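## Task

Six parcels marked with mail stop codes sit stacked on the cart's upper shelf. Move the M42 parcel into the desk's letter tray so that none of it sticks out past the tray's edge. All five remaining parcels must finish on the cart's upper shelf, within its rim. At the end the robot must have released everything and backed away, must not have tipped over or be leaning, and nothing may rely on the robot to stay in place.

## Robot and tools

Robot: a Hello Robot Stretch 3 with one arm. It has a two-wheel differential base (0.33 m long, 0.34 m wide), a lift that slides up a mast, and a telescoping arm that reaches out to the robot's RIGHT side. The wrist has yaw, pitch and roll joints and carries a two-finger gripper. The base cannot move sideways, so to shift the gripper forward or back you drive the base. Turns in place pivot about the point midway between the drive wheels, which is 0.05 m behind the front edge. With the arm pulled in and the wrist folded, a turn sweeps a circle of radius 0.28 m. An unfolded, level gripper reaches outside that circle.

Frames: the base frame has its origin on the floor between the drive wheels, with x forward, y left and z up. hand_pose is reported in this frame, at the point where the closed fingertips meet. The odometry frame is the base frame as it stood when the scene began. Heading is positive toward the left.

Tool execute_actions: {"actions": [one action] or [], "cameras": list}. Each action is an object that can hold "base", "joints" and optionally "contact_limits". These motions start together but can finish at different times.
- "base" accepts exactly one command, and each is an offset from where the base last reported itself. {"translate_m": d} drives straight by d metres, with forward positive, from -1 to 1. {"rotate_rad": d} turns in place by d radians, with counter-clockwise (left) positive, from -3.2 to 3.2.
- "joints" is one object keyed by joint name. Every value is an absolute target, not an offset. lift_m: 0 to 1.1 m, the arm's height on the mast. arm_m: 0 to 0.52 m of extension. wrist_yaw_rad: -1.345 to 4.42; 0 means the gripper lines up with the arm, positive swings it toward the front, and 3.0 folds it over the base. wrist_pitch_rad: -1.57 to 0.451; 0 is level and negative tips the fingertips down. wrist_roll_rad: -2.911 to 2.911; at 0 the fingers sit level, side by side. gripper_m: -0.089 to 0.179; larger opens wider, and the real fingertip gap is smaller than the value (about 0.007 less near closed, 0.025 less wide open, zero below 0.007). head_pan_rad: -3.953 to 1.73; 0 faces forward, positive turns left, -1.57 looks along the arm. head_tilt_rad: -1.53 to 0.419; negative looks down. A joint counts as done within roughly ±0.004 for lift, arm and gripper, ±0.02 for yaw, roll and head, and ±0.05 for pitch.
- "contact_limits": {"arm_m": effort percent, 1 to 100}. The arm stops (contact_stop) when its effort reaches that level, and this also caps how hard it holds until the next action. Lower values are gentler, but a value that is too low stops the arm immediately.
An empty actions list only returns state and images. Any unknown key or out-of-range number rejects the whole call and nothing moves. Anything left out of an action may keep pushing toward its earlier target. Once a result reports a stop, the later motion calls in that same reply are skipped. No action runs longer than 15 s.

Tool wait: {"seconds": 0 to 10}. It commands nothing new and returns the same state and images as an empty action.
Tool zoom_image: {"camera": head_camera|nav_camera|wrist_camera, "region": [x0, y0, x1, y1]}. Pixel coordinates start at the top-left of that camera's latest full image, and the region can be at most 504x504.
Tool finished_scene: {"scene": n}. It ends the scene for good and reports whether the goal was met. The goal must still hold at that moment.

Cameras: head_camera (896x504) and nav_camera (fisheye, 672x504) ride on the head and follow pan and tilt. wrist_camera (644x364) rides on the gripper. The calibration lines give K, distortion and T_world_to_cam (from base frame to camera). These carry small errors, which grow for the wrist camera when the arm is extended.

Result lines: joint_positions; hand_pose; base_odometry (wheel-based, so slipping counts as travel); turned_by_wheels and turned_by_imu (turn since the last result); base_tilt in degrees (forward and right positive, each with a fixed bias of up to about 4 degrees); motor_effort in percent, positive toward higher joint values, with the bracketed number being the peak (the readings are noisy and biased); lidar_m, 12 sectors of 30 degrees counter-clockwise from straight ahead, taken in a plane 0.17 m above the floor, range 0.15 to 12 m, where "-" means nothing seen, glass is missed, and the robot can block some sectors; wrist_depth_mm and head_depth_mm, 7x7 grids of median depth, where "-" means no reading. base_status and joint_status say how each motion ended: done, off_target (came to rest short and may still be pushing), contact_stop, time_out or torque_fault. After the last three the old target is dropped. on_its_own describes whatever was not commanded, and "held at" there gives the target, not the actual position.

Stops: when the arm or lift pushes firmly it stops and goes slack until it gets a new command. A slack lift can sag under load, and closing the fingers on a surface pushes it upward. The base, wrist and head never stop on contact. A wrist servo that pushes hard for several seconds turns off for 10 s (torque_fault) and costs points.

Gripper: to grasp, command a value below the object's width. To let go, command at least 0.02 above the value where the fingers made contact. Neither the reading nor "done" proves something is held, so check the cameras. Squeezing too hard makes the stall guard back off, and the object can slip.

Speed: the base is fast (0.30 m/s, 1.9 rad/s) only when stowed, meaning lift below 0.30, arm below 0.03 and yaw above 2.54. Otherwise it is held to 0.10 m/s and 0.63 rad/s.

Self-collision: fold or unfold the wrist (yaw to or from 3.0) only when lift is between 0.32 and 0.95, pitch is -0.4 and roll is about 0. Once folded, the lift may go down to 0.25. If yaw is below -0.4, keep pitch at -0.5 or lower.

Things to avoid: pushing against solid objects with the gripper higher than about 0.45 m, a second push after a contact_stop, driving while holding or pushing something fixed, and catching furniture, especially when reversing. All of these can tip the robot. If base_tilt leans, reverse the last move in small steps, pull the gripper free, and drop the lift to about 0.2. Also avoid dropping, slamming or shoving parcels, and knocking other parcels off the cart. Loose objects may sometimes get a small push from outside. Shorter robot motion time is better.

Each tool is called as a command line: name --argument value for each argument, lists and objects as JSON in quotes; but a table of rows of numbers goes row by row, as --pt "numbers of a row", without its own name.

## Session

execute_actions --actions '[]'

Scene clock: 0.00 s.
base_odometry: x=+0.000 y=+0.000 heading=+0.000 (m, m, rad; odometry frame)
turned_by_wheels: +0.000 (rad since the last result)
turned_by_imu: +0.000 (rad since the last result)
base_tilt: forward=-0.4 right=+0.1 (deg)
lidar_m: 2.25 2.20 1.98 1.41 1.87 1.69 1.70 1.69 1.69 1.79 2.15 2.00
head_depth_mm: 1563 2338 2341 2319 2302 1971 2260 / 1558 2421 2417 2404 2382 2000 2310 / 1567 2439 2480 2513 2457 1917 2396 / 1553 2548 2567 2565 2547 2245 2402 / 1549 2548 2686 2655 2648 2303 2440 / 1604 2552 2737 2733 2714 2120 2207 / 1746 2523 2867 2842 2773 2778 2457
base_status: not commanded
joint_positions: lift_m=+0.540 arm_m=+0.001 wrist_yaw_rad=+2.952 wrist_pitch_rad=-0.425 wrist_roll_rad=-0.014 gripper_m=+0.037 head_pan_rad=-0.016 head_tilt_rad=+0.002
joint_status: not commanded
motor_effort: left_wheel=+1 right_wheel=+0 lift_m=+23 arm_m=-1 wrist_yaw_rad=-1 wrist_pitch_rad=+5 wrist_roll_rad=+0 gripper_m=+0 head_pan_rad=+0 head_tilt_rad=+2 (%)
hand_pose: x=+0.0208 y=+0.0732 z=+0.5510 quat_wxyz=(+0.214, +0.697, +0.085, +0.679) (m; base frame)
wrist_depth_mm: - - - - - - - / - - - - - - - / - - - - - - - / - - - - - - - / - - - 976 - 969 970 / 850 837 - 803 - 818 813 / 728 742 - 708 679 706 711
pictures: head_camera (sideways: a quarter turn clockwise sets it upright), nav_camera (sideways: a quarter turn counterclockwise sets it upright), wrist_camera
Images, in order (width x height): head_camera 896x504, nav_camera 672x504, wrist_camera 644x364.

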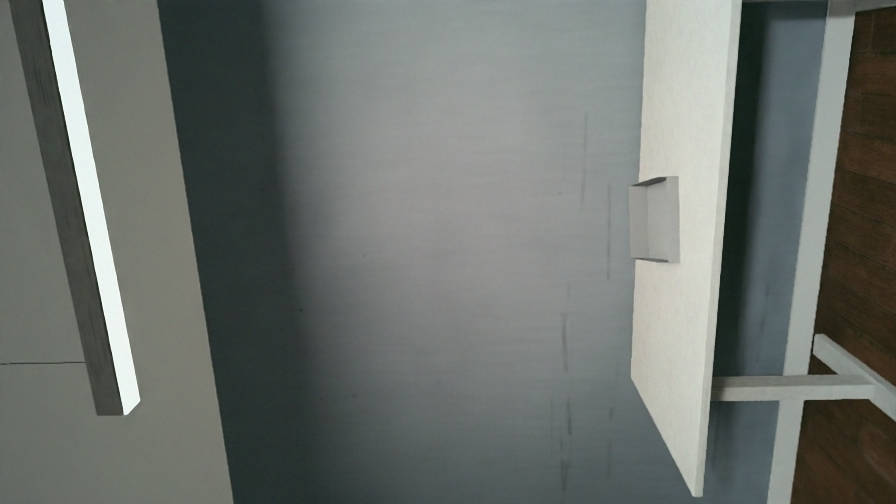

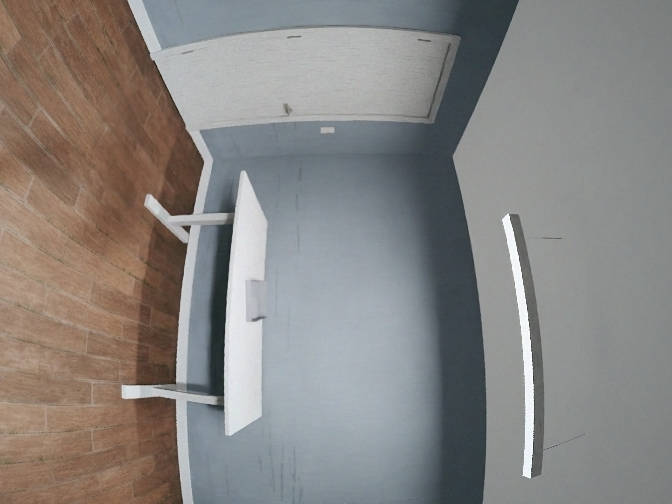

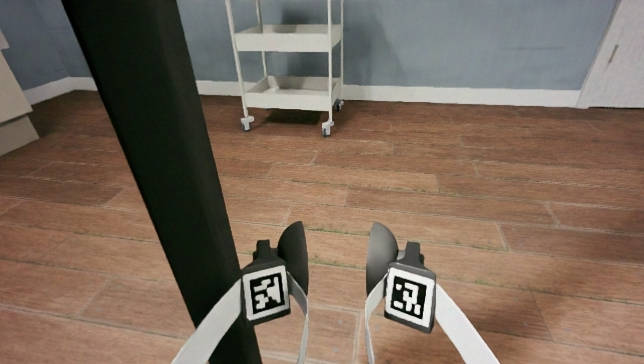

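execute_actions --actions '[{"joints": {"head_pan_rad": 1.57, "head_tilt_rad": -0.2}}]' --cameras '["head_camera", "nav_camera"]'

execute_actions --actions '[{"joints": {"head_pan_rad": -1.57, "head_tilt_rad": -0.2}}]' --cameras '["head_camera", "nav_camera"]'

Scene clock: 7.07 s.
base_odometry: x=+0.000 y=+0.000 heading=+0.000 (m, m, rad; odometry frame)
turned_by_wheels: +0.000 (rad since the last result)
turned_by_imu: +0.000 (rad since the last result)
base_tilt: forward=-0.6 right=+0.1 (deg)
lidar_m: 2.24 2.21 1.98 1.41 1.87 1.69 1.70 1.68 1.69 1.79 2.16 2.00
head_depth_mm: 1729 1782 1838 1870 1909 1997 1780 / 1795 1829 1875 1947 1991 2059 1765 / 1835 1894 1944 1999 1786 1813 1727 / 1928 1934 2020 2053 1741 1904 1655 / 1981 2006 2076 2162 2168 2132 1670 / 2044 2085 2155 2215 2290 2350 1787 / 2123 2173 2224 2306 2411 2407 1806
base_status: not commanded
joint_positions: lift_m=+0.540 arm_m=+0.001 wrist_yaw_rad=+2.952 wrist_pitch_rad=-0.425 wrist_roll_rad=-0.014 gripper_m=+0.037 head_pan_rad=+1.563 head_tilt_rad=-0.197
joint_status: all done
motor_effort: left_wheel=+0(0) right_wheel=+0(1) lift_m=+23(23) arm_m=+0(0) wrist_yaw_rad=+0(0) wrist_pitch_rad=+5(5) wrist_roll_rad=+0(0) gripper_m=-1(0) head_pan_rad=+3(30) head_tilt_rad=-1(14) (%)
hand_pose: x=+0.0208 y=+0.0732 z=+0.5510 quat_wxyz=(+0.214, +0.697, +0.085, +0.679) (m; base frame)
wrist_depth_mm: - - - - - - - / - - - - - - - / - - - - - - - / - - - - - - - / - - - - - 986 981 / 854 864 - 846 - 830 803 / 716 730 - 720 692 699 685
pictures: head_camera (sideways: a quarter turn clockwise sets it upright), nav_camera (sideways: a quarter turn counterclockwise sets it upright)
camera_calibration (this result's frames):
head_camera: T_world_to_cam=[[-0.00930556, -0.136254, -0.99063, 1.30696], [-0.999492, 0.0314759, 0.00505951, 0.0050369], [0.0304916, 0.990174, -0.136478, 0.130932], [0, 0, 0, 1]] pos_world=[0.013204, 0.0482746, 1.31256]
nav_camera: T_world_to_cam=[[0.0050923, 0.18792, 0.982171, -1.23577], [0.999792, 0.0184475, -0.00871323, 0.0513322], [-0.019756, 0.982011, -0.187787, 0.202357], [0, 0, 0, 1]] pos_world=[-0.0410308, 0.0325625, 1.25219]
Images, in order (width x height): head_camera 896x504, nav_camera 672x504.

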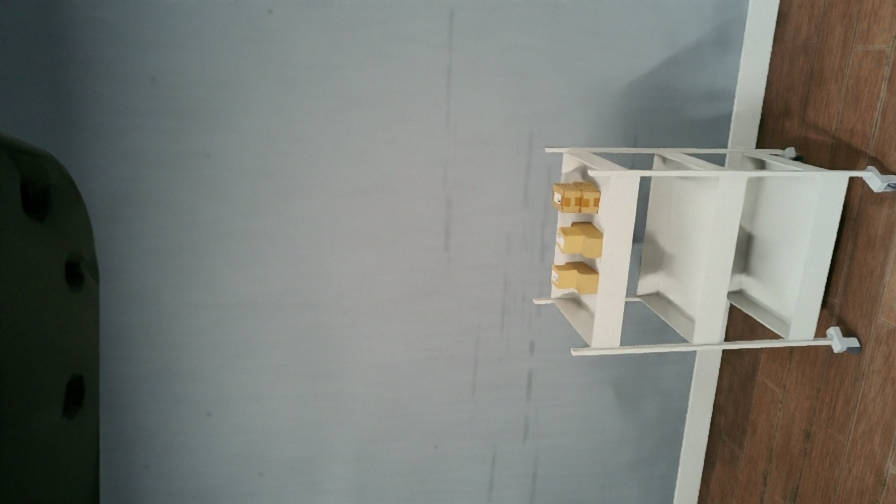

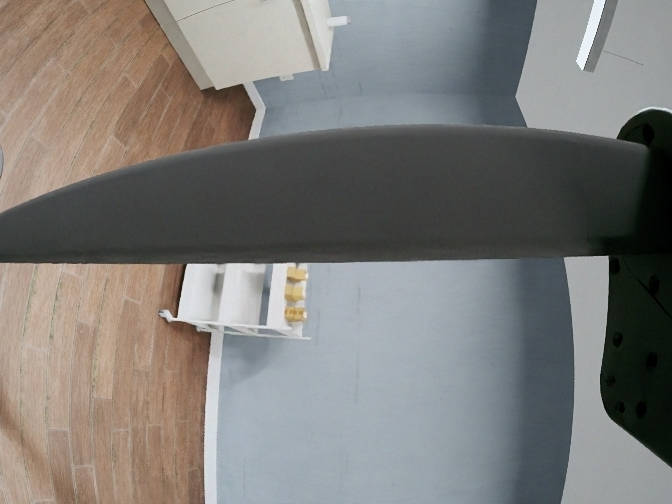

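Scene clock: 9.10 s.
base_odometry: x=+0.000 y=+0.000 heading=+0.000 (m, m, rad; odometry frame)
turned_by_wheels: +0.000 (rad since the last result)
turned_by_imu: +0.000 (rad since the last result)
base_tilt: forward=-0.4 right=+0.1 (deg)
lidar_m: 2.25 2.20 1.98 1.41 1.87 1.69 1.70 1.69 1.69 1.79 2.16 2.00
head_depth_mm: 1551 1602 1647 1668 1671 1757 1643 / 1593 1639 1706 1748 1795 1875 1773 / 1651 1700 1749 1805 1875 1937 1769 / 1716 1752 1823 1873 1928 2001 1776 / 1768 1812 1868 1956 2006 2069 1787 / 1832 1881 1974 2005 2071 2170 1794 / 1888 1966 2040 2126 2158 2235 1792
base_status: not commanded
joint_positions: lift_m=+0.540 arm_m=+0.001 wrist_yaw_rad=+2.952 wrist_pitch_rad=-0.425 wrist_roll_rad=-0.014 gripper_m=+0.037 head_pan_rad=-1.563 head_tilt_rad=-0.197
joint_status: all done
motor_effort: left_wheel=+0(0) right_wheel=+1(0) lift_m=+24(24) arm_m=-1(0) wrist_yaw_rad=+0(0) wrist_pitch_rad=+5(5) wrist_roll_rad=+0(0) gripper_m=+0(0) head_pan_rad=-3(34) head_tilt_rad=-1(1) (%)
hand_pose: x=+0.0208 y=+0.0732 z=+0.5510 quat_wxyz=(+0.214, +0.697, +0.085, +0.679) (m; base frame)
wrist_depth_mm: - - - - - - - / - - - - - - - / - - - - - - - / - - - - - - - / - - - - - - 977 / 885 849 - 845 - 830 828 / 753 736 - 707 707 694 706
pictures: head_camera (sideways: a quarter turn clockwise sets it upright), nav_camera (sideways: a quarter turn counterclockwise sets it upright)
camera_calibration (this result's frames):
head_camera: T_world_to_cam=[[0.00711358, 0.136555, -0.990607, 1.30683], [0.999868, -0.0154122, 0.00505551, -0.00715403], [-0.0145771, -0.990513, -0.136647, 0.131427], [0, 0, 0, 1]] pos_world=[-0.000227308, -0.0483843, 1.31255]
nav_camera: T_world_to_cam=[[-0.00207068, -0.188145, 0.982139, -1.23569], [-0.999366, -0.0345089, -0.00871774, 0.063533], [0.0355327, -0.981535, -0.187954, 0.202238], [0, 0, 0, 1]] pos_world=[0.053748, -0.0317925, 1.25218]
Images, in order (width x height): head_camera 896x504, nav_camera 672x504.

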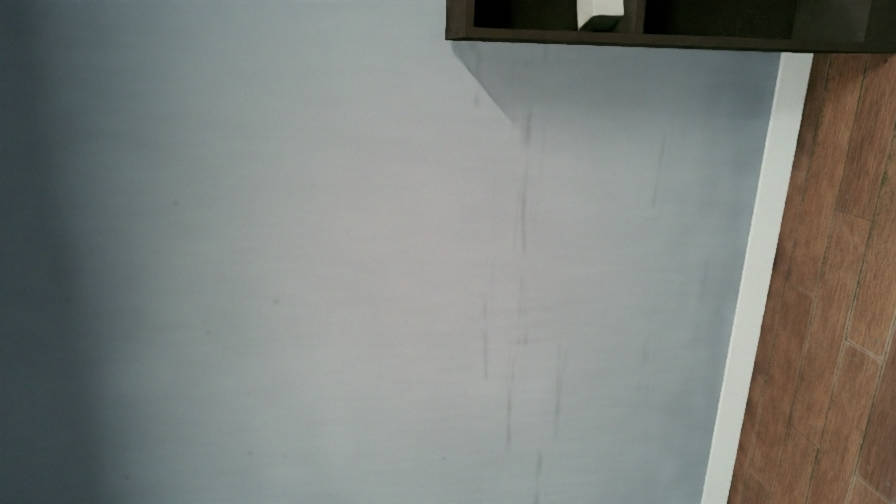

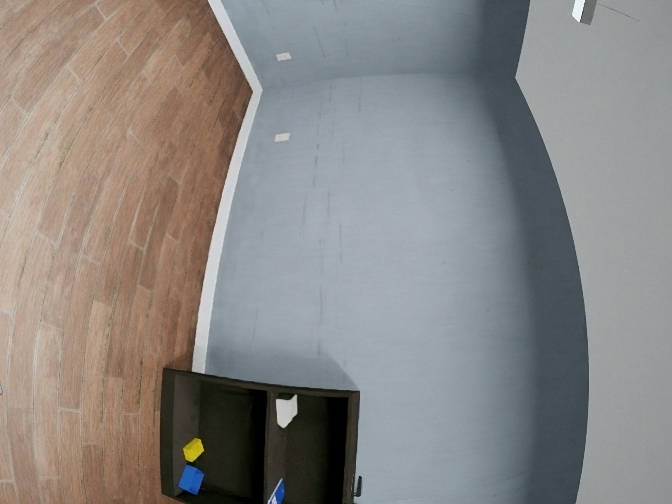

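execute_actions --actions '[{"base": {"rotate_rad": 1.704}, "joints": {"lift_m": 0.9, "head_pan_rad": 0.0, "head_tilt_rad": -0.5}}]' --cameras '["head_camera"]'

Scene clock: 65.43 s.
base_odometry: x=+0.000 y=+0.000 heading=+1.704 (m, m, rad; odometry frame)
turned_by_wheels: +1.704 (rad since the last result)
turned_by_imu: +1.685 (rad since the last result)
base_tilt: forward=-0.5 right=+0.2 (deg)
lidar_m: 1.43 1.78 1.69 1.73 1.69 1.74 1.82 2.36 1.99 2.25 2.10 1.41
head_depth_mm: 1636 1762 1885 2038 2130 1667 1342 / 1692 1833 1934 1790 1959 1652 1347 / 1757 1884 2020 1787 1911 1659 1346 / 1839 2004 2150 1949 1991 1655 1344 / 1918 2083 2278 2516 2138 1658 1346 / 1996 2202 2397 2615 2143 1652 1352 / 2120 2294 2561 2758 2125 1646 1342
base_status: done
joint_positions: lift_m=+0.899 arm_m=+0.001 wrist_yaw_rad=+2.952 wrist_pitch_rad=-0.426 wrist_roll_rad=-0.014 gripper_m=+0.037 head_pan_rad=-0.007 head_tilt_rad=-0.494
joint_status: all done
motor_effort: left_wheel=-4(8) right_wheel=+5(9) lift_m=+36(38) arm_m=-1(0) wrist_yaw_rad=+0(0) wrist_pitch_rad=+5(5) wrist_roll_rad=+0(0) gripper_m=+0(0) head_pan_rad=+3(31) head_tilt_rad=-3(19) (%)
hand_pose: x=+0.0208 y=+0.0732 z=+0.9103 quat_wxyz=(+0.214, +0.697, +0.085, +0.679) (m; base frame)
wrist_depth_mm: - - - - - - - / - - - - - - - / - - - - - - - / - - - - - - - / - - - - - - - / - - - - - - - / - - - - - - -
pictures: head_camera (sideways: a quarter turn clockwise sets it upright)
camera_calibration (this result's frames):
head_camera: T_world_to_cam=[[-0.419722, 0.0111981, -0.907584, 1.20098], [0.031014, 0.999517, -0.00201033, 0.00795553], [0.907123, -0.0289916, -0.419866, 0.494417], [0, 0, 0, 1]] pos_world=[0.055332, -0.00706643, 1.29759]
Images, in order (width x height): head_camera 896x504.

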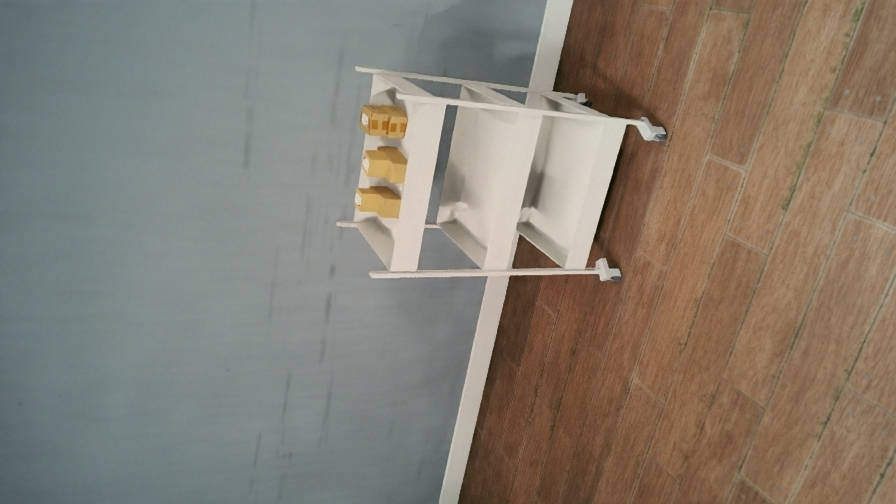

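execute_actions --actions '[{"base": {"translate_m": 1.0}}]' --cameras '[]'

execute_actions --actions '[{"base": {"rotate_rad": 1.167}, "joints": {"head_pan_rad": -1.57, "head_tilt_rad": -0.7, "wrist_yaw_rad": 0.0}}]'

Scene clock: 79.97 s.
base_odometry: x=-0.132 y=+0.991 heading=+1.704 (m, m, rad; odometry frame)
turned_by_wheels: +0.000 (rad since the last result)
turned_by_imu: +0.002 (rad since the last result)
base_tilt: forward=-0.4 right=+0.1 (deg)
lidar_m: 0.52 1.45 1.24 1.27 1.67 2.40 2.73 2.64 2.42 1.66 0.53 0.51
head_depth_mm: 869 938 1005 1088 1145 760 715 / 912 971 1047 1142 965 803 864 / 939 1017 1102 1201 1004 808 906 / 981 1063 1160 1272 1408 807 930 / 1024 1113 1222 1337 1492 1600 1357 / 1078 1176 1284 1423 1599 1662 1351 / 1127 1233 1346 1514 1719 1643 1345
base_status: done
joint_positions: lift_m=+0.899 arm_m=+0.001 wrist_yaw_rad=+2.952 wrist_pitch_rad=-0.426 wrist_roll_rad=-0.014 gripper_m=+0.037 head_pan_rad=-0.007 head_tilt_rad=-0.494
joint_status: not commanded
motor_effort: left_wheel=-4(6) right_wheel=+5(11) lift_m=+36(36) arm_m=-1(1) wrist_yaw_rad=-1(0) wrist_pitch_rad=+5(5) wrist_roll_rad=+1(1) gripper_m=+0(0) head_pan_rad=+2(2) head_tilt_rad=-3(3) (%)
hand_pose: x=+0.0208 y=+0.0732 z=+0.9103 quat_wxyz=(+0.214, +0.697, +0.085, +0.679) (m; base frame)
wrist_depth_mm: - - - - - - - / - - - - - - - / - - - - - - - / - - - - - - - / - - - - - - - / - - - - - - - / - - - - - - -
pictures: none
No camera images: the call's "cameras" was empty. Leave "cameras" out to get every camera's image.

Scene clock: 82.87 s.
base_odometry: x=-0.132 y=+0.991 heading=+2.870 (m, m, rad; odometry frame)
turned_by_wheels: +1.167 (rad since the last result)
turned_by_imu: +1.154 (rad since the last result)
base_tilt: forward=-0.6 right=+0.1 (deg)
lidar_m: 1.24 1.31 1.87 2.40 2.80 2.64 2.41 1.48 0.52 0.51 0.54 1.61
head_depth_mm: 903 1012 1129 1311 1493 - - / 904 1006 1143 1231 831 - - / 903 1011 1141 970 857 - - / 910 1011 1141 981 846 - 1133 / 909 1015 1147 989 828 999 1133 / 911 1016 1145 1005 824 996 1133 / 910 1018 1146 1324 1491 1368 1201
base_status: done
joint_positions: lift_m=+0.899 arm_m=+0.001 wrist_yaw_rad=+0.002 wrist_pitch_rad=-0.426 wrist_roll_rad=-0.014 gripper_m=+0.037 head_pan_rad=-1.563 head_tilt_rad=-0.691
joint_status: all done
motor_effort: left_wheel=-4(9) right_wheel=+5(9) lift_m=+36(36) arm_m=+0(1) wrist_yaw_rad=-3(6) wrist_pitch_rad=+5(5) wrist_roll_rad=+0(0) gripper_m=+0(0) head_pan_rad=-2(32) head_tilt_rad=-4(17) (%)
hand_pose: x=-0.0210 y=-0.3697 z=+0.9103 quat_wxyz=(+0.697, +0.151, -0.686, -0.148) (m; base frame)
wrist_depth_mm: 838 823 786 763 756 739 727 / 910 872 870 843 839 799 801 / - 961 953 923 854 867 852 / - - 644 558 602 940 919 / - - 536 519 553 - - / - - 422 409 - 383 - / - - 672 683 652 - -
pictures: head_camera (sideways: a quarter turn clockwise sets it upright), nav_camera (sideways: a quarter turn counterclockwise sets it upright), wrist_camera
camera_calibration (this result's frames):
head_camera: T_world_to_cam=[[0.00361302, 0.589855, -0.807501, 1.06787], [0.999862, -0.0152465, -0.00666338, 0.00810219], [-0.016242, -0.807365, -0.589829, 0.721192], [0, 0, 0, 1]] pos_world=[-0.000245755, -0.0475035, 1.28774]
nav_camera: T_world_to_cam=[[0.00133813, -0.631262, 0.775569, -0.966202], [-0.999431, -0.026972, -0.020229, 0.0785103], [0.0336884, -0.775101, -0.630939, 0.778698], [0, 0, 0, 1]] pos_world=[0.0535255, -0.00423952, 1.24226]
wrist_camera: T_world_to_cam=[[-0.998686, -0.0473628, -0.0195498, -0.0148223], [-0.00883283, 0.534966, -0.844827, 1.00377], [0.0504719, -0.843545, -0.534682, 0.342106], [0, 0, 0, 1]] pos_world=[-0.0232034, -0.249105, 1.03064]
Images, in order (width x height): head_camera 896x504, nav_camera 672x504, wrist_camera 644x364.

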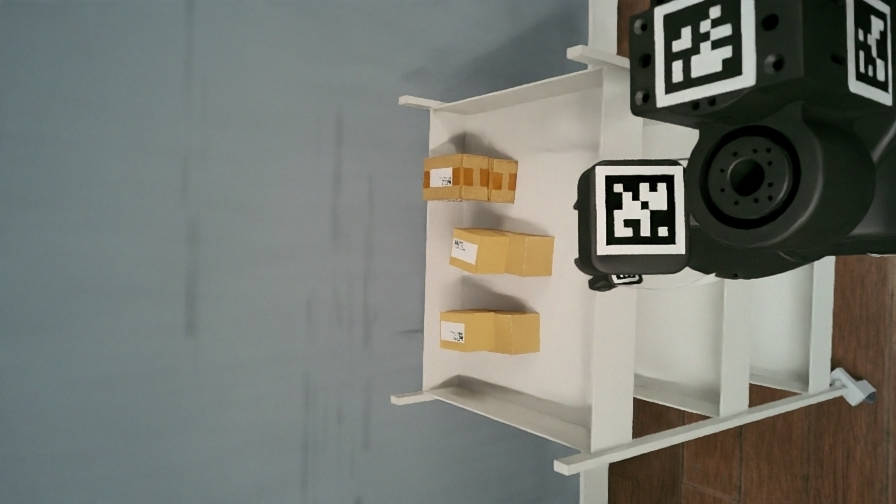

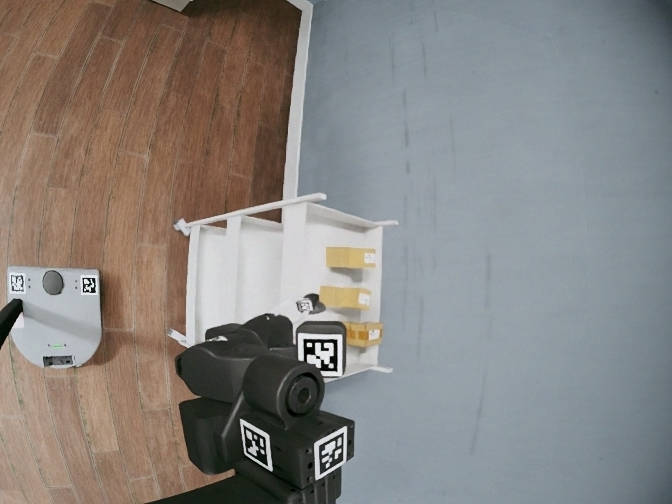

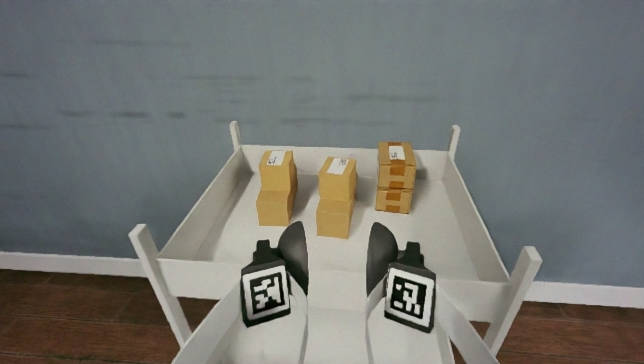

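Let me read the labels of the top parcels.

zoom_image --camera "head_camera" --region '[410, 140, 570, 370]'

Region (410, 140, 570, 370) of head_camera's 896x504 image, scaled by 2.191, with more detail than that image has; it fills the left 351 columns of this view, and the rest is white.

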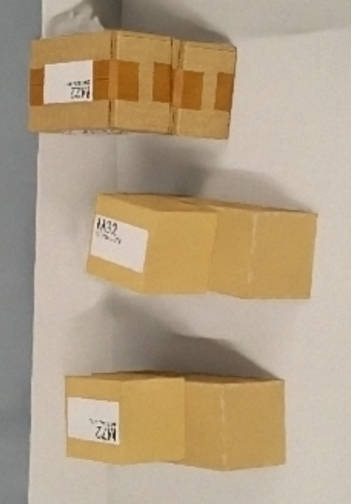

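zoom_image --camera "head_camera" --region '[420, 150, 520, 210]'

zoom_image --camera "wrist_camera" --region '[240, 130, 440, 250]'

Region (420, 150, 520, 210) of head_camera's 896x504 image, scaled by 5.040, with more detail than that image has; it fills the top 302 rows of this view, and the rest is white.

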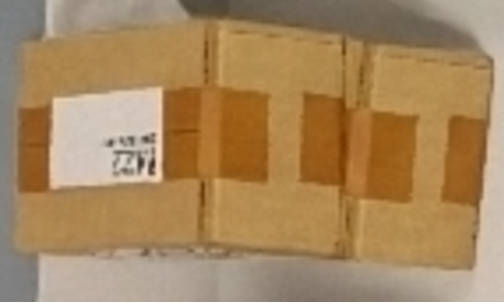

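Region (240, 130, 440, 250) of wrist_camera's 644x364 image, scaled by 2.520; it fills the top 302 rows of this view, and the rest is white.

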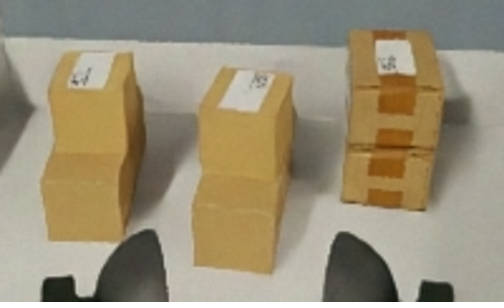

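execute_actions --actions '[{"joints": {"lift_m": 1.05, "arm_m": 0.4, "wrist_pitch_rad": -1.3, "head_tilt_rad": -0.6}}]' --cameras '["head_camera", "wrist_camera"]'

Scene clock: 139.03 s.
base_odometry: x=-0.132 y=+0.991 heading=+2.870 (m, m, rad; odometry frame)
turned_by_wheels: +0.000 (rad since the last result)
turned_by_imu: +0.000 (rad since the last result)
base_tilt: forward=-0.4 right=+0.2 (deg)
lidar_m: 1.24 1.31 1.87 2.41 2.81 2.64 2.41 1.48 0.52 0.51 0.54 1.61
head_depth_mm: 882 - 1091 1232 1403 1429 1254 / 885 1003 1093 1213 878 776 1049 / 882 - 1104 1192 873 797 1051 / 898 990 - 1189 843 954 1055 / 900 998 1101 1191 866 953 1051 / 906 988 1109 1216 875 958 938 / 900 996 1109 1248 1402 1419 1260
base_status: not commanded
joint_positions: lift_m=+1.049 arm_m=+0.400 wrist_yaw_rad=+0.000 wrist_pitch_rad=-1.300 wrist_roll_rad=-0.014 gripper_m=+0.037 head_pan_rad=-1.563 head_tilt_rad=-0.606
joint_status: all done
motor_effort: left_wheel=-4(4) right_wheel=+5(6) lift_m=+36(36) arm_m=+3(3) wrist_yaw_rad=-1(3) wrist_pitch_rad=+0(5) wrist_roll_rad=+0(0) gripper_m=+0(0) head_pan_rad=-2(3) head_tilt_rad=+3(12) (%)
hand_pose: x=-0.0216 y=-0.5898 z=+0.9347 quat_wxyz=(+0.567, +0.431, -0.558, -0.425) (m; base frame)
wrist_depth_mm: 902 820 465 743 718 701 773 / - - 471 463 353 456 999 / - - 399 376 431 448 - / - - 448 444 437 440 - / - - 442 440 433 427 - / - 439 437 432 - 421 - / - - - - - - -
pictures: head_camera (sideways: a quarter turn clockwise sets it upright), wrist_camera
camera_calibration (this result's frames):
head_camera: T_world_to_cam=[[0.00427035, 0.518838, -0.854862, 1.12962], [0.999862, -0.0159308, -0.00467414, 0.00551304], [-0.0160438, -0.854724, -0.518834, 0.628825], [0, 0, 0, 1]] pos_world=[-0.000247444, -0.048531, 1.29195]
wrist_camera: T_world_to_cam=[[-0.99881, -0.0136343, -0.0468205, 0.0200096], [-0.00738476, 0.991336, -0.131143, 0.74424], [0.0482028, -0.130642, -0.990257, 1.01576], [0, 0, 0, 1]] pos_world=[-0.0234805, -0.60482, 1.1044]
Images, in order (width x height): head_camera 896x504, wrist_camera 644x364.

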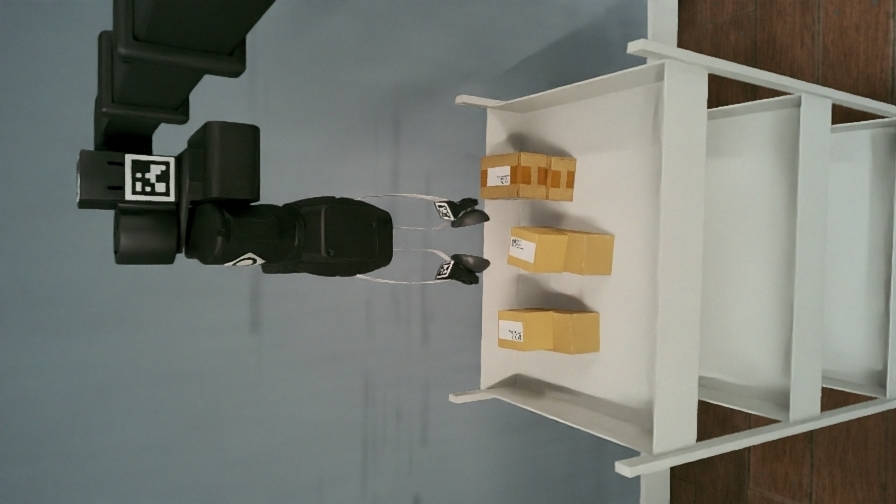

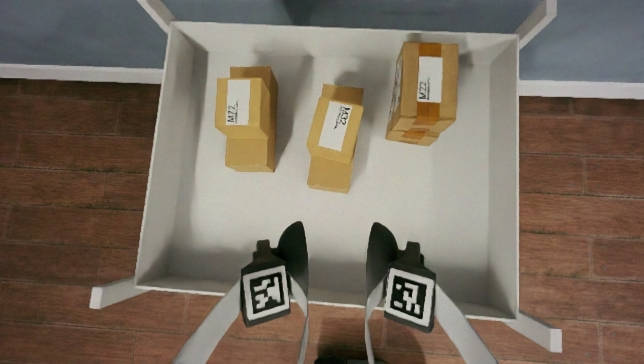

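zoom_image --camera "wrist_camera" --region '[200, 30, 480, 200]'

Region (200, 30, 480, 200) of wrist_camera's 644x364 image, scaled by 1.800; it fills the top 306 rows of this view, and the rest is white.

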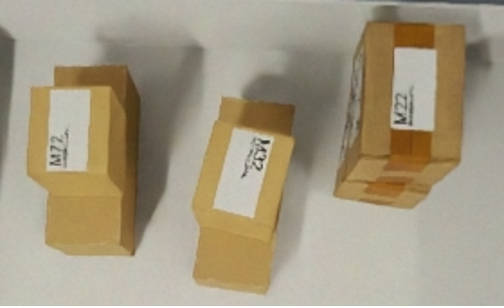

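execute_actions --actions '[{"joints": {"lift_m": 0.89, "arm_m": 0.445, "wrist_pitch_rad": -1.0, "gripper_m": 0.11}}]' --cameras '["head_camera", "wrist_camera"]'

Scene clock: 212.80 s.
base_odometry: x=-0.132 y=+0.991 heading=+2.870 (m, m, rad; odometry frame)
turned_by_wheels: +0.000 (rad since the last result)
turned_by_imu: +0.000 (rad since the last result)
base_tilt: forward=-0.3 right=+0.2 (deg)
lidar_m: 1.23 1.31 1.87 2.41 2.81 2.64 2.42 1.48 0.52 0.51 0.54 1.61
head_depth_mm: 894 986 1097 1188 - 1384 1256 / 893 987 1079 - 878 771 1054 / 898 982 1056 1223 876 799 1044 / 899 994 1085 998 847 959 1052 / 900 985 1109 1192 859 963 1053 / 901 992 1099 1218 877 958 936 / 904 998 1109 1247 1400 1410 1253
base_status: not commanded
joint_positions: lift_m=+0.891 arm_m=+0.445 wrist_yaw_rad=+0.000 wrist_pitch_rad=-1.010 wrist_roll_rad=-0.014 gripper_m=+0.110 head_pan_rad=-1.563 head_tilt_rad=-0.606
joint_status: all done
motor_effort: left_wheel=-4(4) right_wheel=+6(5) lift_m=+9(34) arm_m=+4(3) wrist_yaw_rad=-1(1) wrist_pitch_rad=+4(4) wrist_roll_rad=+0(0) gripper_m=+0(83) head_pan_rad=-3(2) head_tilt_rad=+3(2) (%)
hand_pose: x=-0.0216 y=-0.7054 z=+0.7995 quat_wxyz=(+0.623, +0.345, -0.614, -0.340) (m; base frame)
wrist_depth_mm: 536 526 517 495 486 473 456 / 649 618 615 608 603 579 561 / 883 317 328 314 300 269 291 / - 309 284 327 315 214 289 / - 209 296 202 253 200 268 / 269 297 290 189 282 281 256 / 261 274 273 224 268 260 249
pictures: head_camera (sideways: a quarter turn clockwise sets it upright), wrist_camera
camera_calibration (this result's frames):
head_camera: T_world_to_cam=[[0.00427036, 0.518836, -0.854863, 1.12962], [0.999862, -0.0159308, -0.0046741, 0.00551299], [-0.0160438, -0.854725, -0.518833, 0.628823], [0, 0, 0, 1]] pos_world=[-0.000247444, -0.048531, 1.29195]
wrist_camera: T_world_to_cam=[[-0.998801, -0.0266929, -0.0410412, -0.00168161], [-0.00758094, 0.912506, -0.408993, 1.00758], [0.0483676, -0.408191, -0.911614, 0.608149], [0, 0, 0, 1]] pos_world=[-0.0234559, -0.671226, 0.966421]
Images, in order (width x height): head_camera 896x504, wrist_camera 644x364.

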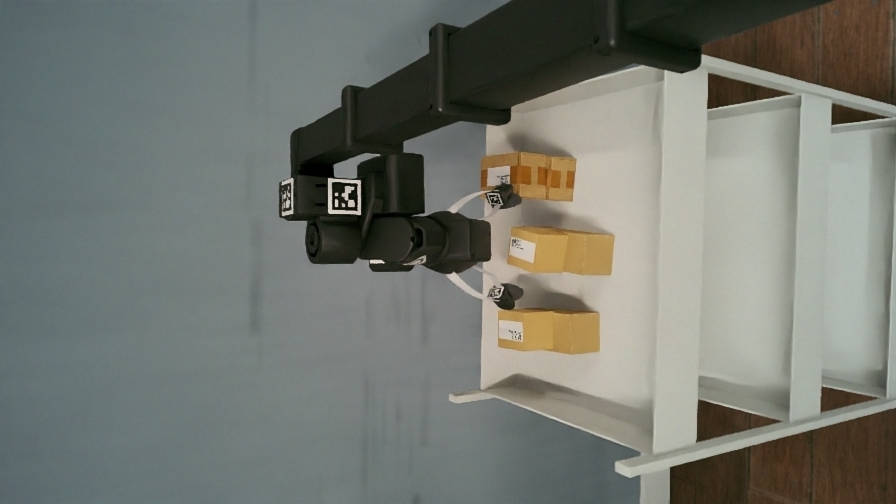

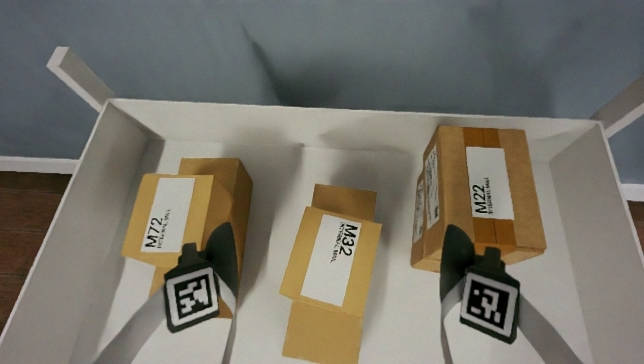

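execute_actions --actions '[{"joints": {"gripper_m": 0.095}}]' --cameras '[]'

execute_actions --actions '[{"joints": {"lift_m": 0.835}}]' --cameras '["head_camera", "wrist_camera"]'

Scene clock: 244.23 s.
base_odometry: x=-0.132 y=+0.991 heading=+2.870 (m, m, rad; odometry frame)
turned_by_wheels: +0.000 (rad since the last result)
turned_by_imu: +0.000 (rad since the last result)
base_tilt: forward=-0.5 right=-0.1 (deg)
lidar_m: 1.24 1.30 1.87 2.40 2.81 2.64 2.42 1.48 0.52 0.51 0.54 1.61
head_depth_mm: 899 987 1103 1197 - 1390 1253 / 897 984 1084 - 881 771 1053 / 896 988 1056 1219 876 799 1051 / 899 989 1082 997 847 957 1050 / 901 986 1104 1207 859 958 1050 / 900 993 1104 1225 872 950 934 / 903 996 1112 1244 1407 1419 1251
base_status: not commanded
joint_positions: lift_m=+0.891 arm_m=+0.445 wrist_yaw_rad=+0.000 wrist_pitch_rad=-1.010 wrist_roll_rad=-0.014 gripper_m=+0.095 head_pan_rad=-1.563 head_tilt_rad=-0.606
joint_status: all done
motor_effort: left_wheel=-4(4) right_wheel=+5(5) lift_m=+10(10) arm_m=+4(3) wrist_yaw_rad=+0(1) wrist_pitch_rad=+3(3) wrist_roll_rad=+0(0) gripper_m=+0(59) head_pan_rad=-3(3) head_tilt_rad=+2(3) (%)
hand_pose: x=-0.0216 y=-0.7054 z=+0.7995 quat_wxyz=(+0.623, +0.345, -0.614, -0.340) (m; base frame)
wrist_depth_mm: 546 529 511 502 490 471 465 / 648 627 617 614 591 567 557 / 859 322 327 315 300 270 290 / - 310 284 328 313 213 289 / - 208 255 203 281 201 272 / 270 291 285 189 282 280 254 / 262 278 274 225 264 263 251
pictures: none
No camera images: the call's "cameras" was empty. Leave "cameras" out to get every camera's image.

Scene clock: 245.57 s.
base_odometry: x=-0.132 y=+0.991 heading=+2.870 (m, m, rad; odometry frame)
turned_by_wheels: +0.000 (rad since the last result)
turned_by_imu: +0.000 (rad since the last result)
base_tilt: forward=-0.6 right=+0.2 (deg)
lidar_m: 1.24 1.31 1.87 2.40 2.81 2.64 2.41 1.48 0.52 0.51 0.54 1.61
head_depth_mm: 893 984 1090 1234 1383 - 1232 / 892 987 1095 1190 874 799 1064 / 900 987 1086 960 879 796 1055 / 898 992 1107 1195 837 965 1050 / 902 994 1108 1199 858 954 1052 / 901 990 1099 1227 874 952 934 / 903 992 1101 1246 1399 1417 1251
base_status: not commanded
joint_positions: lift_m=+0.836 arm_m=+0.445 wrist_yaw_rad=+0.000 wrist_pitch_rad=-1.010 wrist_roll_rad=-0.014 gripper_m=+0.095 head_pan_rad=-1.563 head_tilt_rad=-0.606
joint_status: all done
motor_effort: left_wheel=-4(4) right_wheel=+5(5) lift_m=+9(10) arm_m=+3(3) wrist_yaw_rad=+0(1) wrist_pitch_rad=+3(4) wrist_roll_rad=+0(0) gripper_m=+0(0) head_pan_rad=-3(3) head_tilt_rad=+2(3) (%)
hand_pose: x=-0.0216 y=-0.7054 z=+0.7445 quat_wxyz=(+0.623, +0.345, -0.614, -0.340) (m; base frame)
wrist_depth_mm: 505 518 522 499 489 479 467 / 268 263 263 254 241 178 229 / 249 287 288 286 277 164 228 / 230 161 261 157 254 153 153 / 231 160 233 144 240 166 221 / 240 188 232 137 227 223 225 / 228 228 223 171 217 214 213
pictures: head_camera (sideways: a quarter turn clockwise sets it upright), wrist_camera
camera_calibration (this result's frames):
head_camera: T_world_to_cam=[[0.00427029, 0.518836, -0.854863, 1.12962], [0.999862, -0.0159307, -0.0046741, 0.00551299], [-0.0160436, -0.854725, -0.518833, 0.628823], [0, 0, 0, 1]] pos_world=[-0.000247438, -0.048531, 1.29195]
wrist_camera: T_world_to_cam=[[-0.998801, -0.0267037, -0.0410345, -0.00395202], [-0.00758104, 0.9124, -0.409229, 0.985251], [0.0483678, -0.408427, -0.911508, 0.557764], [0, 0, 0, 1]] pos_world=[-0.0234559, -0.671243, 0.911438]
Images, in order (width x height): head_camera 896x504, wrist_camera 644x364.

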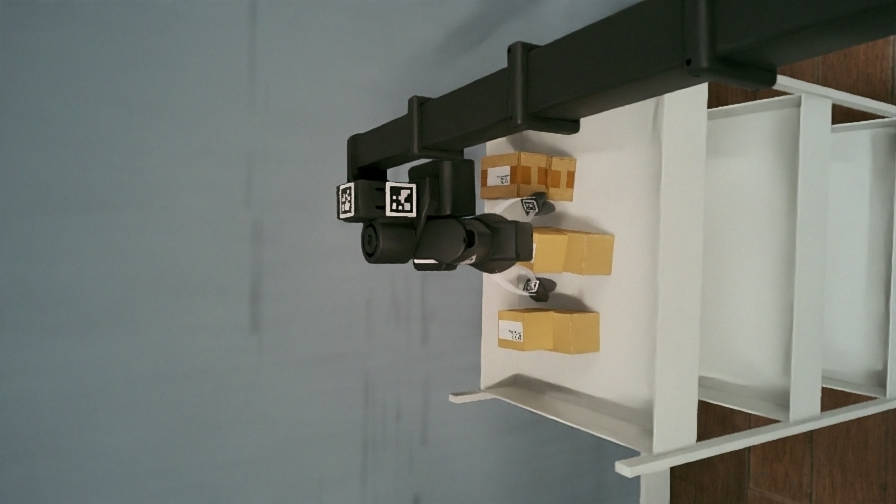

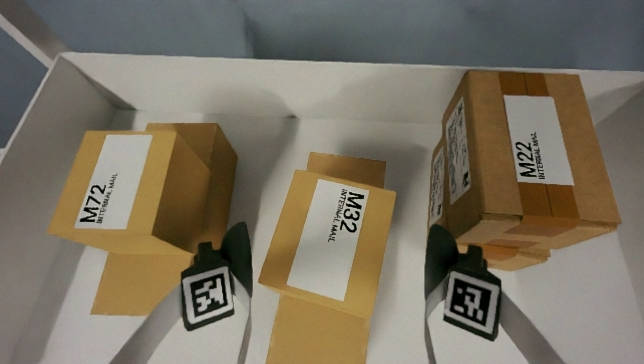

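execute_actions --actions '[{"joints": {"gripper_m": 0.03}}]' --cameras '["wrist_camera"]'

Scene clock: 249.97 s.
base_odometry: x=-0.132 y=+0.991 heading=+2.870 (m, m, rad; odometry frame)
turned_by_wheels: +0.000 (rad since the last result)
turned_by_imu: +0.000 (rad since the last result)
base_tilt: forward=-0.4 right=+0.2 (deg)
lidar_m: 1.24 1.31 1.87 2.40 2.81 2.64 2.42 1.47 0.52 0.51 0.54 1.61
head_depth_mm: 898 982 1085 1237 1386 - 1229 / 900 992 1093 1191 878 801 1071 / 899 989 1085 956 874 800 1054 / 902 988 1101 1206 841 958 1054 / 897 995 1107 1200 858 959 1054 / 902 995 1103 1228 875 953 936 / 900 995 1105 1248 1410 1425 1257
base_status: not commanded
joint_positions: lift_m=+0.836 arm_m=+0.445 wrist_yaw_rad=+0.000 wrist_pitch_rad=-1.010 wrist_roll_rad=-0.014 gripper_m=+0.031 head_pan_rad=-1.563 head_tilt_rad=-0.606
joint_status: all done
motor_effort: left_wheel=-3(4) right_wheel=+6(5) lift_m=+10(10) arm_m=+4(3) wrist_yaw_rad=-1(1) wrist_pitch_rad=+3(3) wrist_roll_rad=+0(0) gripper_m=-10(86) head_pan_rad=-3(3) head_tilt_rad=+2(2) (%)
hand_pose: x=-0.0216 y=-0.7054 z=+0.7445 quat_wxyz=(+0.623, +0.345, -0.614, -0.340) (m; base frame)
wrist_depth_mm: 516 532 516 499 482 474 468 / 269 263 262 255 245 179 231 / 249 288 291 289 275 164 225 / 230 160 259 156 233 153 153 / 231 159 234 144 187 166 223 / 240 188 212 136 134 227 225 / 227 226 221 172 216 215 212
pictures: wrist_camera
camera_calibration (this result's frames):
wrist_camera: T_world_to_cam=[[-0.998801, -0.0267052, -0.0410344, -0.00395307], [-0.00758229, 0.912398, -0.409233, 0.985254], [0.0483683, -0.408431, -0.911507, 0.55776], [0, 0, 0, 1]] pos_world=[-0.0234558, -0.671243, 0.911438]
Images, in order (width x height): wrist_camera 644x364.

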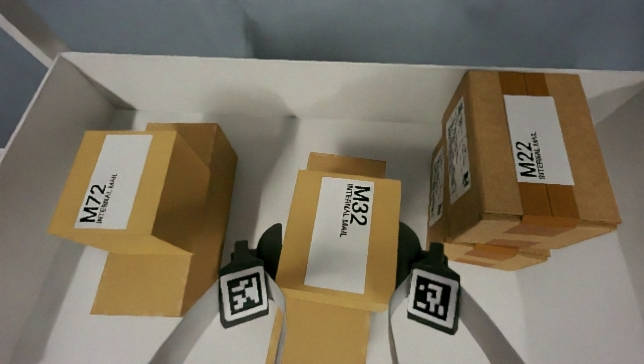

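execute_actions --actions '[{"joints": {"lift_m": 0.86, "arm_m": 0.32}}]' --cameras '["head_camera", "wrist_camera"]'

Scene clock: 262.33 s.
base_odometry: x=-0.132 y=+0.991 heading=+2.870 (m, m, rad; odometry frame)
turned_by_wheels: +0.000 (rad since the last result)
turned_by_imu: +0.000 (rad since the last result)
base_tilt: forward=-0.3 right=+0.1 (deg)
lidar_m: 1.24 1.31 1.88 2.40 2.81 2.64 2.41 1.48 0.52 0.51 0.54 1.61
head_depth_mm: 891 985 1089 1230 - - 1225 / 900 990 1097 - 889 783 1052 / 899 986 1095 - 876 798 1056 / 901 992 1107 1185 825 959 1052 / 904 994 1108 1196 859 958 1054 / 906 992 1103 1217 881 959 937 / 908 993 1111 1241 1410 1409 1252
base_status: not commanded
joint_positions: lift_m=+0.859 arm_m=+0.320 wrist_yaw_rad=+0.000 wrist_pitch_rad=-1.010 wrist_roll_rad=-0.014 gripper_m=+0.031 head_pan_rad=-1.563 head_tilt_rad=-0.606
joint_status: all done
motor_effort: left_wheel=-4(4) right_wheel=+5(5) lift_m=+36(38) arm_m=-5(5) wrist_yaw_rad=-1(1) wrist_pitch_rad=+3(3) wrist_roll_rad=+0(0) gripper_m=-11(10) head_pan_rad=-3(2) head_tilt_rad=+2(2) (%)
hand_pose: x=-0.0216 y=-0.5811 z=+0.7682 quat_wxyz=(+0.623, +0.345, -0.614, -0.340) (m; base frame)
wrist_depth_mm: 711 324 331 346 317 230 313 / 856 311 253 282 314 256 291 / 286 314 267 256 305 304 267 / 273 303 296 157 285 288 250 / 265 280 280 144 268 266 246 / 262 262 262 136 135 251 244 / 248 248 241 243 239 238 232
pictures: head_camera (sideways: a quarter turn clockwise sets it upright), wrist_camera
camera_calibration (this result's frames):
head_camera: T_world_to_cam=[[0.0042707, 0.518799, -0.854886, 1.12965], [0.999862, -0.0159311, -0.00467307, 0.00551165], [-0.0160437, -0.854748, -0.518795, 0.628774], [0, 0, 0, 1]] pos_world=[-0.000247447, -0.0485314, 1.29196]
wrist_camera: T_world_to_cam=[[-0.998801, -0.0267051, -0.0410344, 0.000337516], [-0.00758219, 0.912398, -0.409233, 0.881533], [0.0483684, -0.408431, -0.911507, 0.630099], [0, 0, 0, 1]] pos_world=[-0.0234558, -0.546948, 0.935105]
Images, in order (width x height): head_camera 896x504, wrist_camera 644x364.

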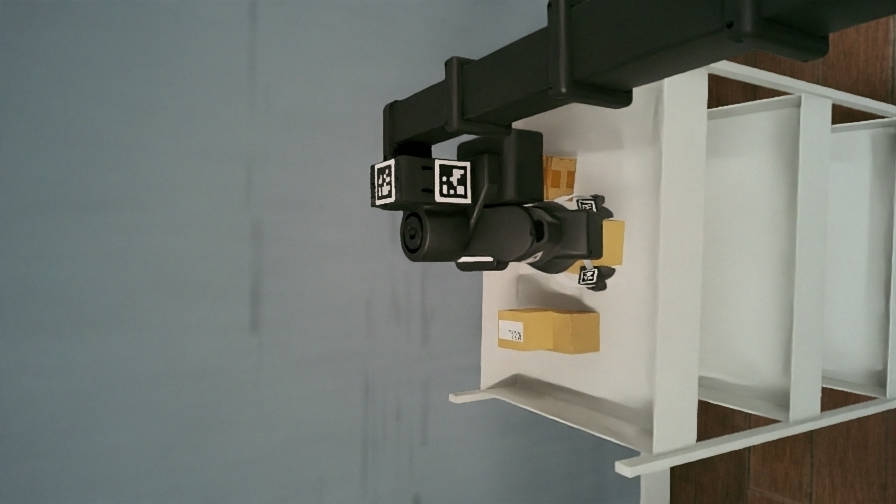

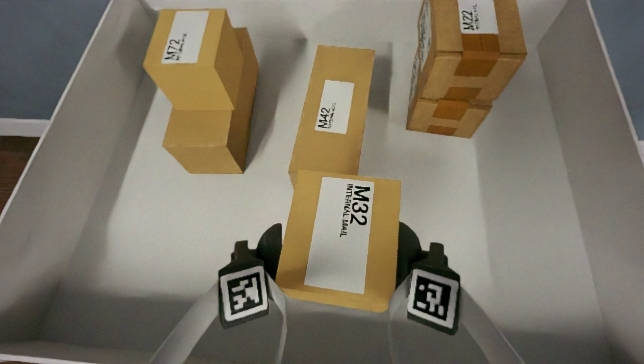

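execute_actions --actions '[{"joints": {"lift_m": 0.787}}]' --cameras '["head_camera", "wrist_camera"]'

Scene clock: 288.30 s.
base_odometry: x=-0.132 y=+0.991 heading=+2.870 (m, m, rad; odometry frame)
turned_by_wheels: +0.000 (rad since the last result)
turned_by_imu: +0.000 (rad since the last result)
base_tilt: forward=-0.4 right=+0.3 (deg)
lidar_m: 1.24 1.31 1.88 2.40 2.80 2.65 2.42 1.48 0.52 0.51 0.54 1.61
head_depth_mm: 895 986 1097 1229 1408 - - / 893 988 1095 1217 - 924 1014 / 902 985 1096 1204 848 798 1051 / 901 990 1099 1222 - 967 1052 / 905 996 1105 1195 861 964 1050 / 904 998 1109 1220 871 957 934 / 904 996 1106 1246 1412 1417 1259
base_status: not commanded
joint_positions: lift_m=+0.788 arm_m=+0.320 wrist_yaw_rad=+0.000 wrist_pitch_rad=-1.010 wrist_roll_rad=-0.014 gripper_m=+0.031 head_pan_rad=-1.563 head_tilt_rad=-0.606
joint_status: all done
motor_effort: left_wheel=-4(4) right_wheel=+6(5) lift_m=+10(34) arm_m=-4(4) wrist_yaw_rad=-1(0) wrist_pitch_rad=+3(3) wrist_roll_rad=+0(1) gripper_m=-10(9) head_pan_rad=-3(2) head_tilt_rad=+3(2) (%)
hand_pose: x=-0.0216 y=-0.5811 z=+0.6965 quat_wxyz=(+0.623, +0.345, -0.614, -0.340) (m; base frame)
wrist_depth_mm: 249 192 259 201 263 195 250 / 255 194 245 183 243 234 234 / 238 234 232 177 227 223 220 / 222 219 217 156 210 208 206 / 209 205 204 144 195 195 193 / 192 193 194 136 134 184 180 / 183 182 177 177 174 172 171
pictures: head_camera (sideways: a quarter turn clockwise sets it upright), wrist_camera
camera_calibration (this result's frames):
head_camera: T_world_to_cam=[[0.00427052, 0.518799, -0.854886, 1.12965], [0.999862, -0.0159308, -0.00467307, 0.00551165], [-0.0160434, -0.854748, -0.518795, 0.628774], [0, 0, 0, 1]] pos_world=[-0.000247429, -0.0485315, 1.29196]
wrist_camera: T_world_to_cam=[[-0.998801, -0.0267052, -0.0410345, -0.00260377], [-0.00758221, 0.912399, -0.409233, 0.852196], [0.0483684, -0.408431, -0.911507, 0.564762], [0, 0, 0, 1]] pos_world=[-0.0234558, -0.546946, 0.863424]
Images, in order (width x height): head_camera 896x504, wrist_camera 644x364.

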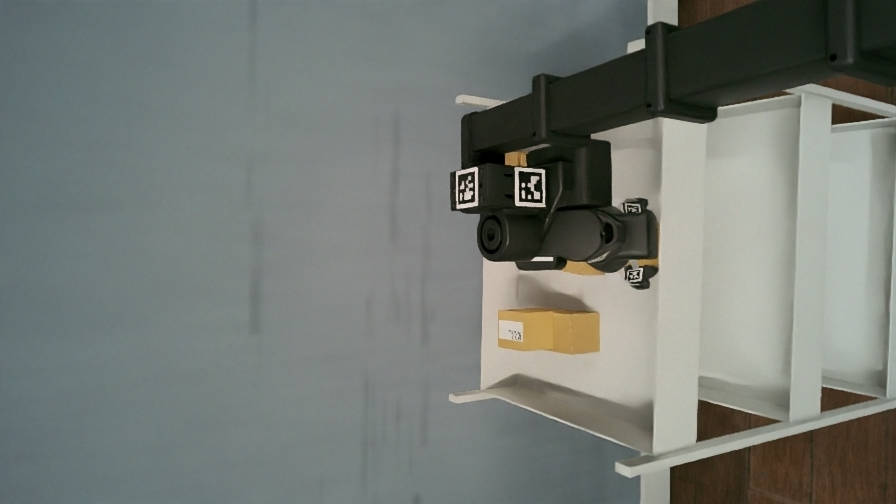

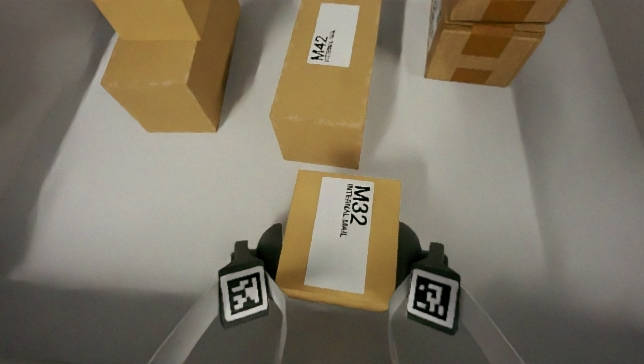

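execute_actions --actions '[{"joints": {"gripper_m": 0.095}}]' --cameras '["wrist_camera"]'

Scene clock: 293.83 s.
base_odometry: x=-0.132 y=+0.991 heading=+2.870 (m, m, rad; odometry frame)
turned_by_wheels: +0.000 (rad since the last result)
turned_by_imu: +0.000 (rad since the last result)
base_tilt: forward=-0.4 right=+0.1 (deg)
lidar_m: 1.24 1.31 1.87 2.40 2.80 2.64 2.42 1.48 0.52 0.51 0.54 1.61
head_depth_mm: 896 986 1095 1232 1398 - - / 897 991 1098 1214 - 922 1007 / 897 988 1104 1205 - 799 1058 / 898 991 1101 1218 - 960 1052 / 900 994 1106 1201 863 958 1059 / 899 995 1102 1223 875 956 939 / 904 996 1106 1245 1408 1423 1267
base_status: not commanded
joint_positions: lift_m=+0.788 arm_m=+0.320 wrist_yaw_rad=+0.000 wrist_pitch_rad=-1.010 wrist_roll_rad=-0.014 gripper_m=+0.095 head_pan_rad=-1.563 head_tilt_rad=-0.606
joint_status: all done
motor_effort: left_wheel=-4(4) right_wheel=+5(6) lift_m=+10(10) arm_m=-4(4) wrist_yaw_rad=-1(0) wrist_pitch_rad=+3(4) wrist_roll_rad=+1(1) gripper_m=+0(81) head_pan_rad=-2(3) head_tilt_rad=+3(3) (%)
hand_pose: x=-0.0216 y=-0.5811 z=+0.6965 quat_wxyz=(+0.623, +0.345, -0.614, -0.340) (m; base frame)
wrist_depth_mm: 249 193 259 201 261 196 252 / 252 195 248 184 243 234 234 / 239 232 232 179 227 225 221 / 226 220 218 211 211 208 204 / 210 207 205 149 195 195 192 / 194 193 190 142 180 183 181 / 183 181 178 177 175 171 171
pictures: wrist_camera
camera_calibration (this result's frames):
wrist_camera: T_world_to_cam=[[-0.998801, -0.0267033, -0.0410345, -0.00260281], [-0.00758051, 0.912399, -0.409232, 0.852194], [0.0483677, -0.40843, -0.911507, 0.564764], [0, 0, 0, 1]] pos_world=[-0.0234559, -0.546944, 0.863424]
Images, in order (width x height): wrist_camera 644x364.

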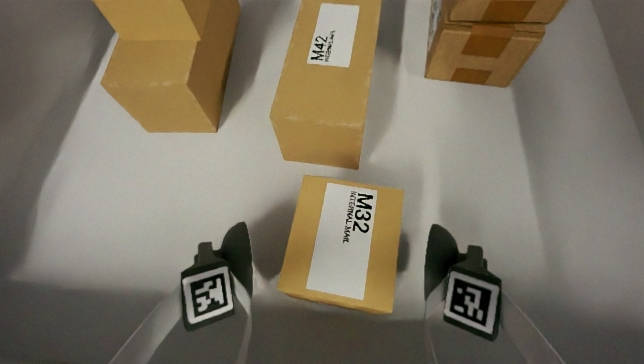

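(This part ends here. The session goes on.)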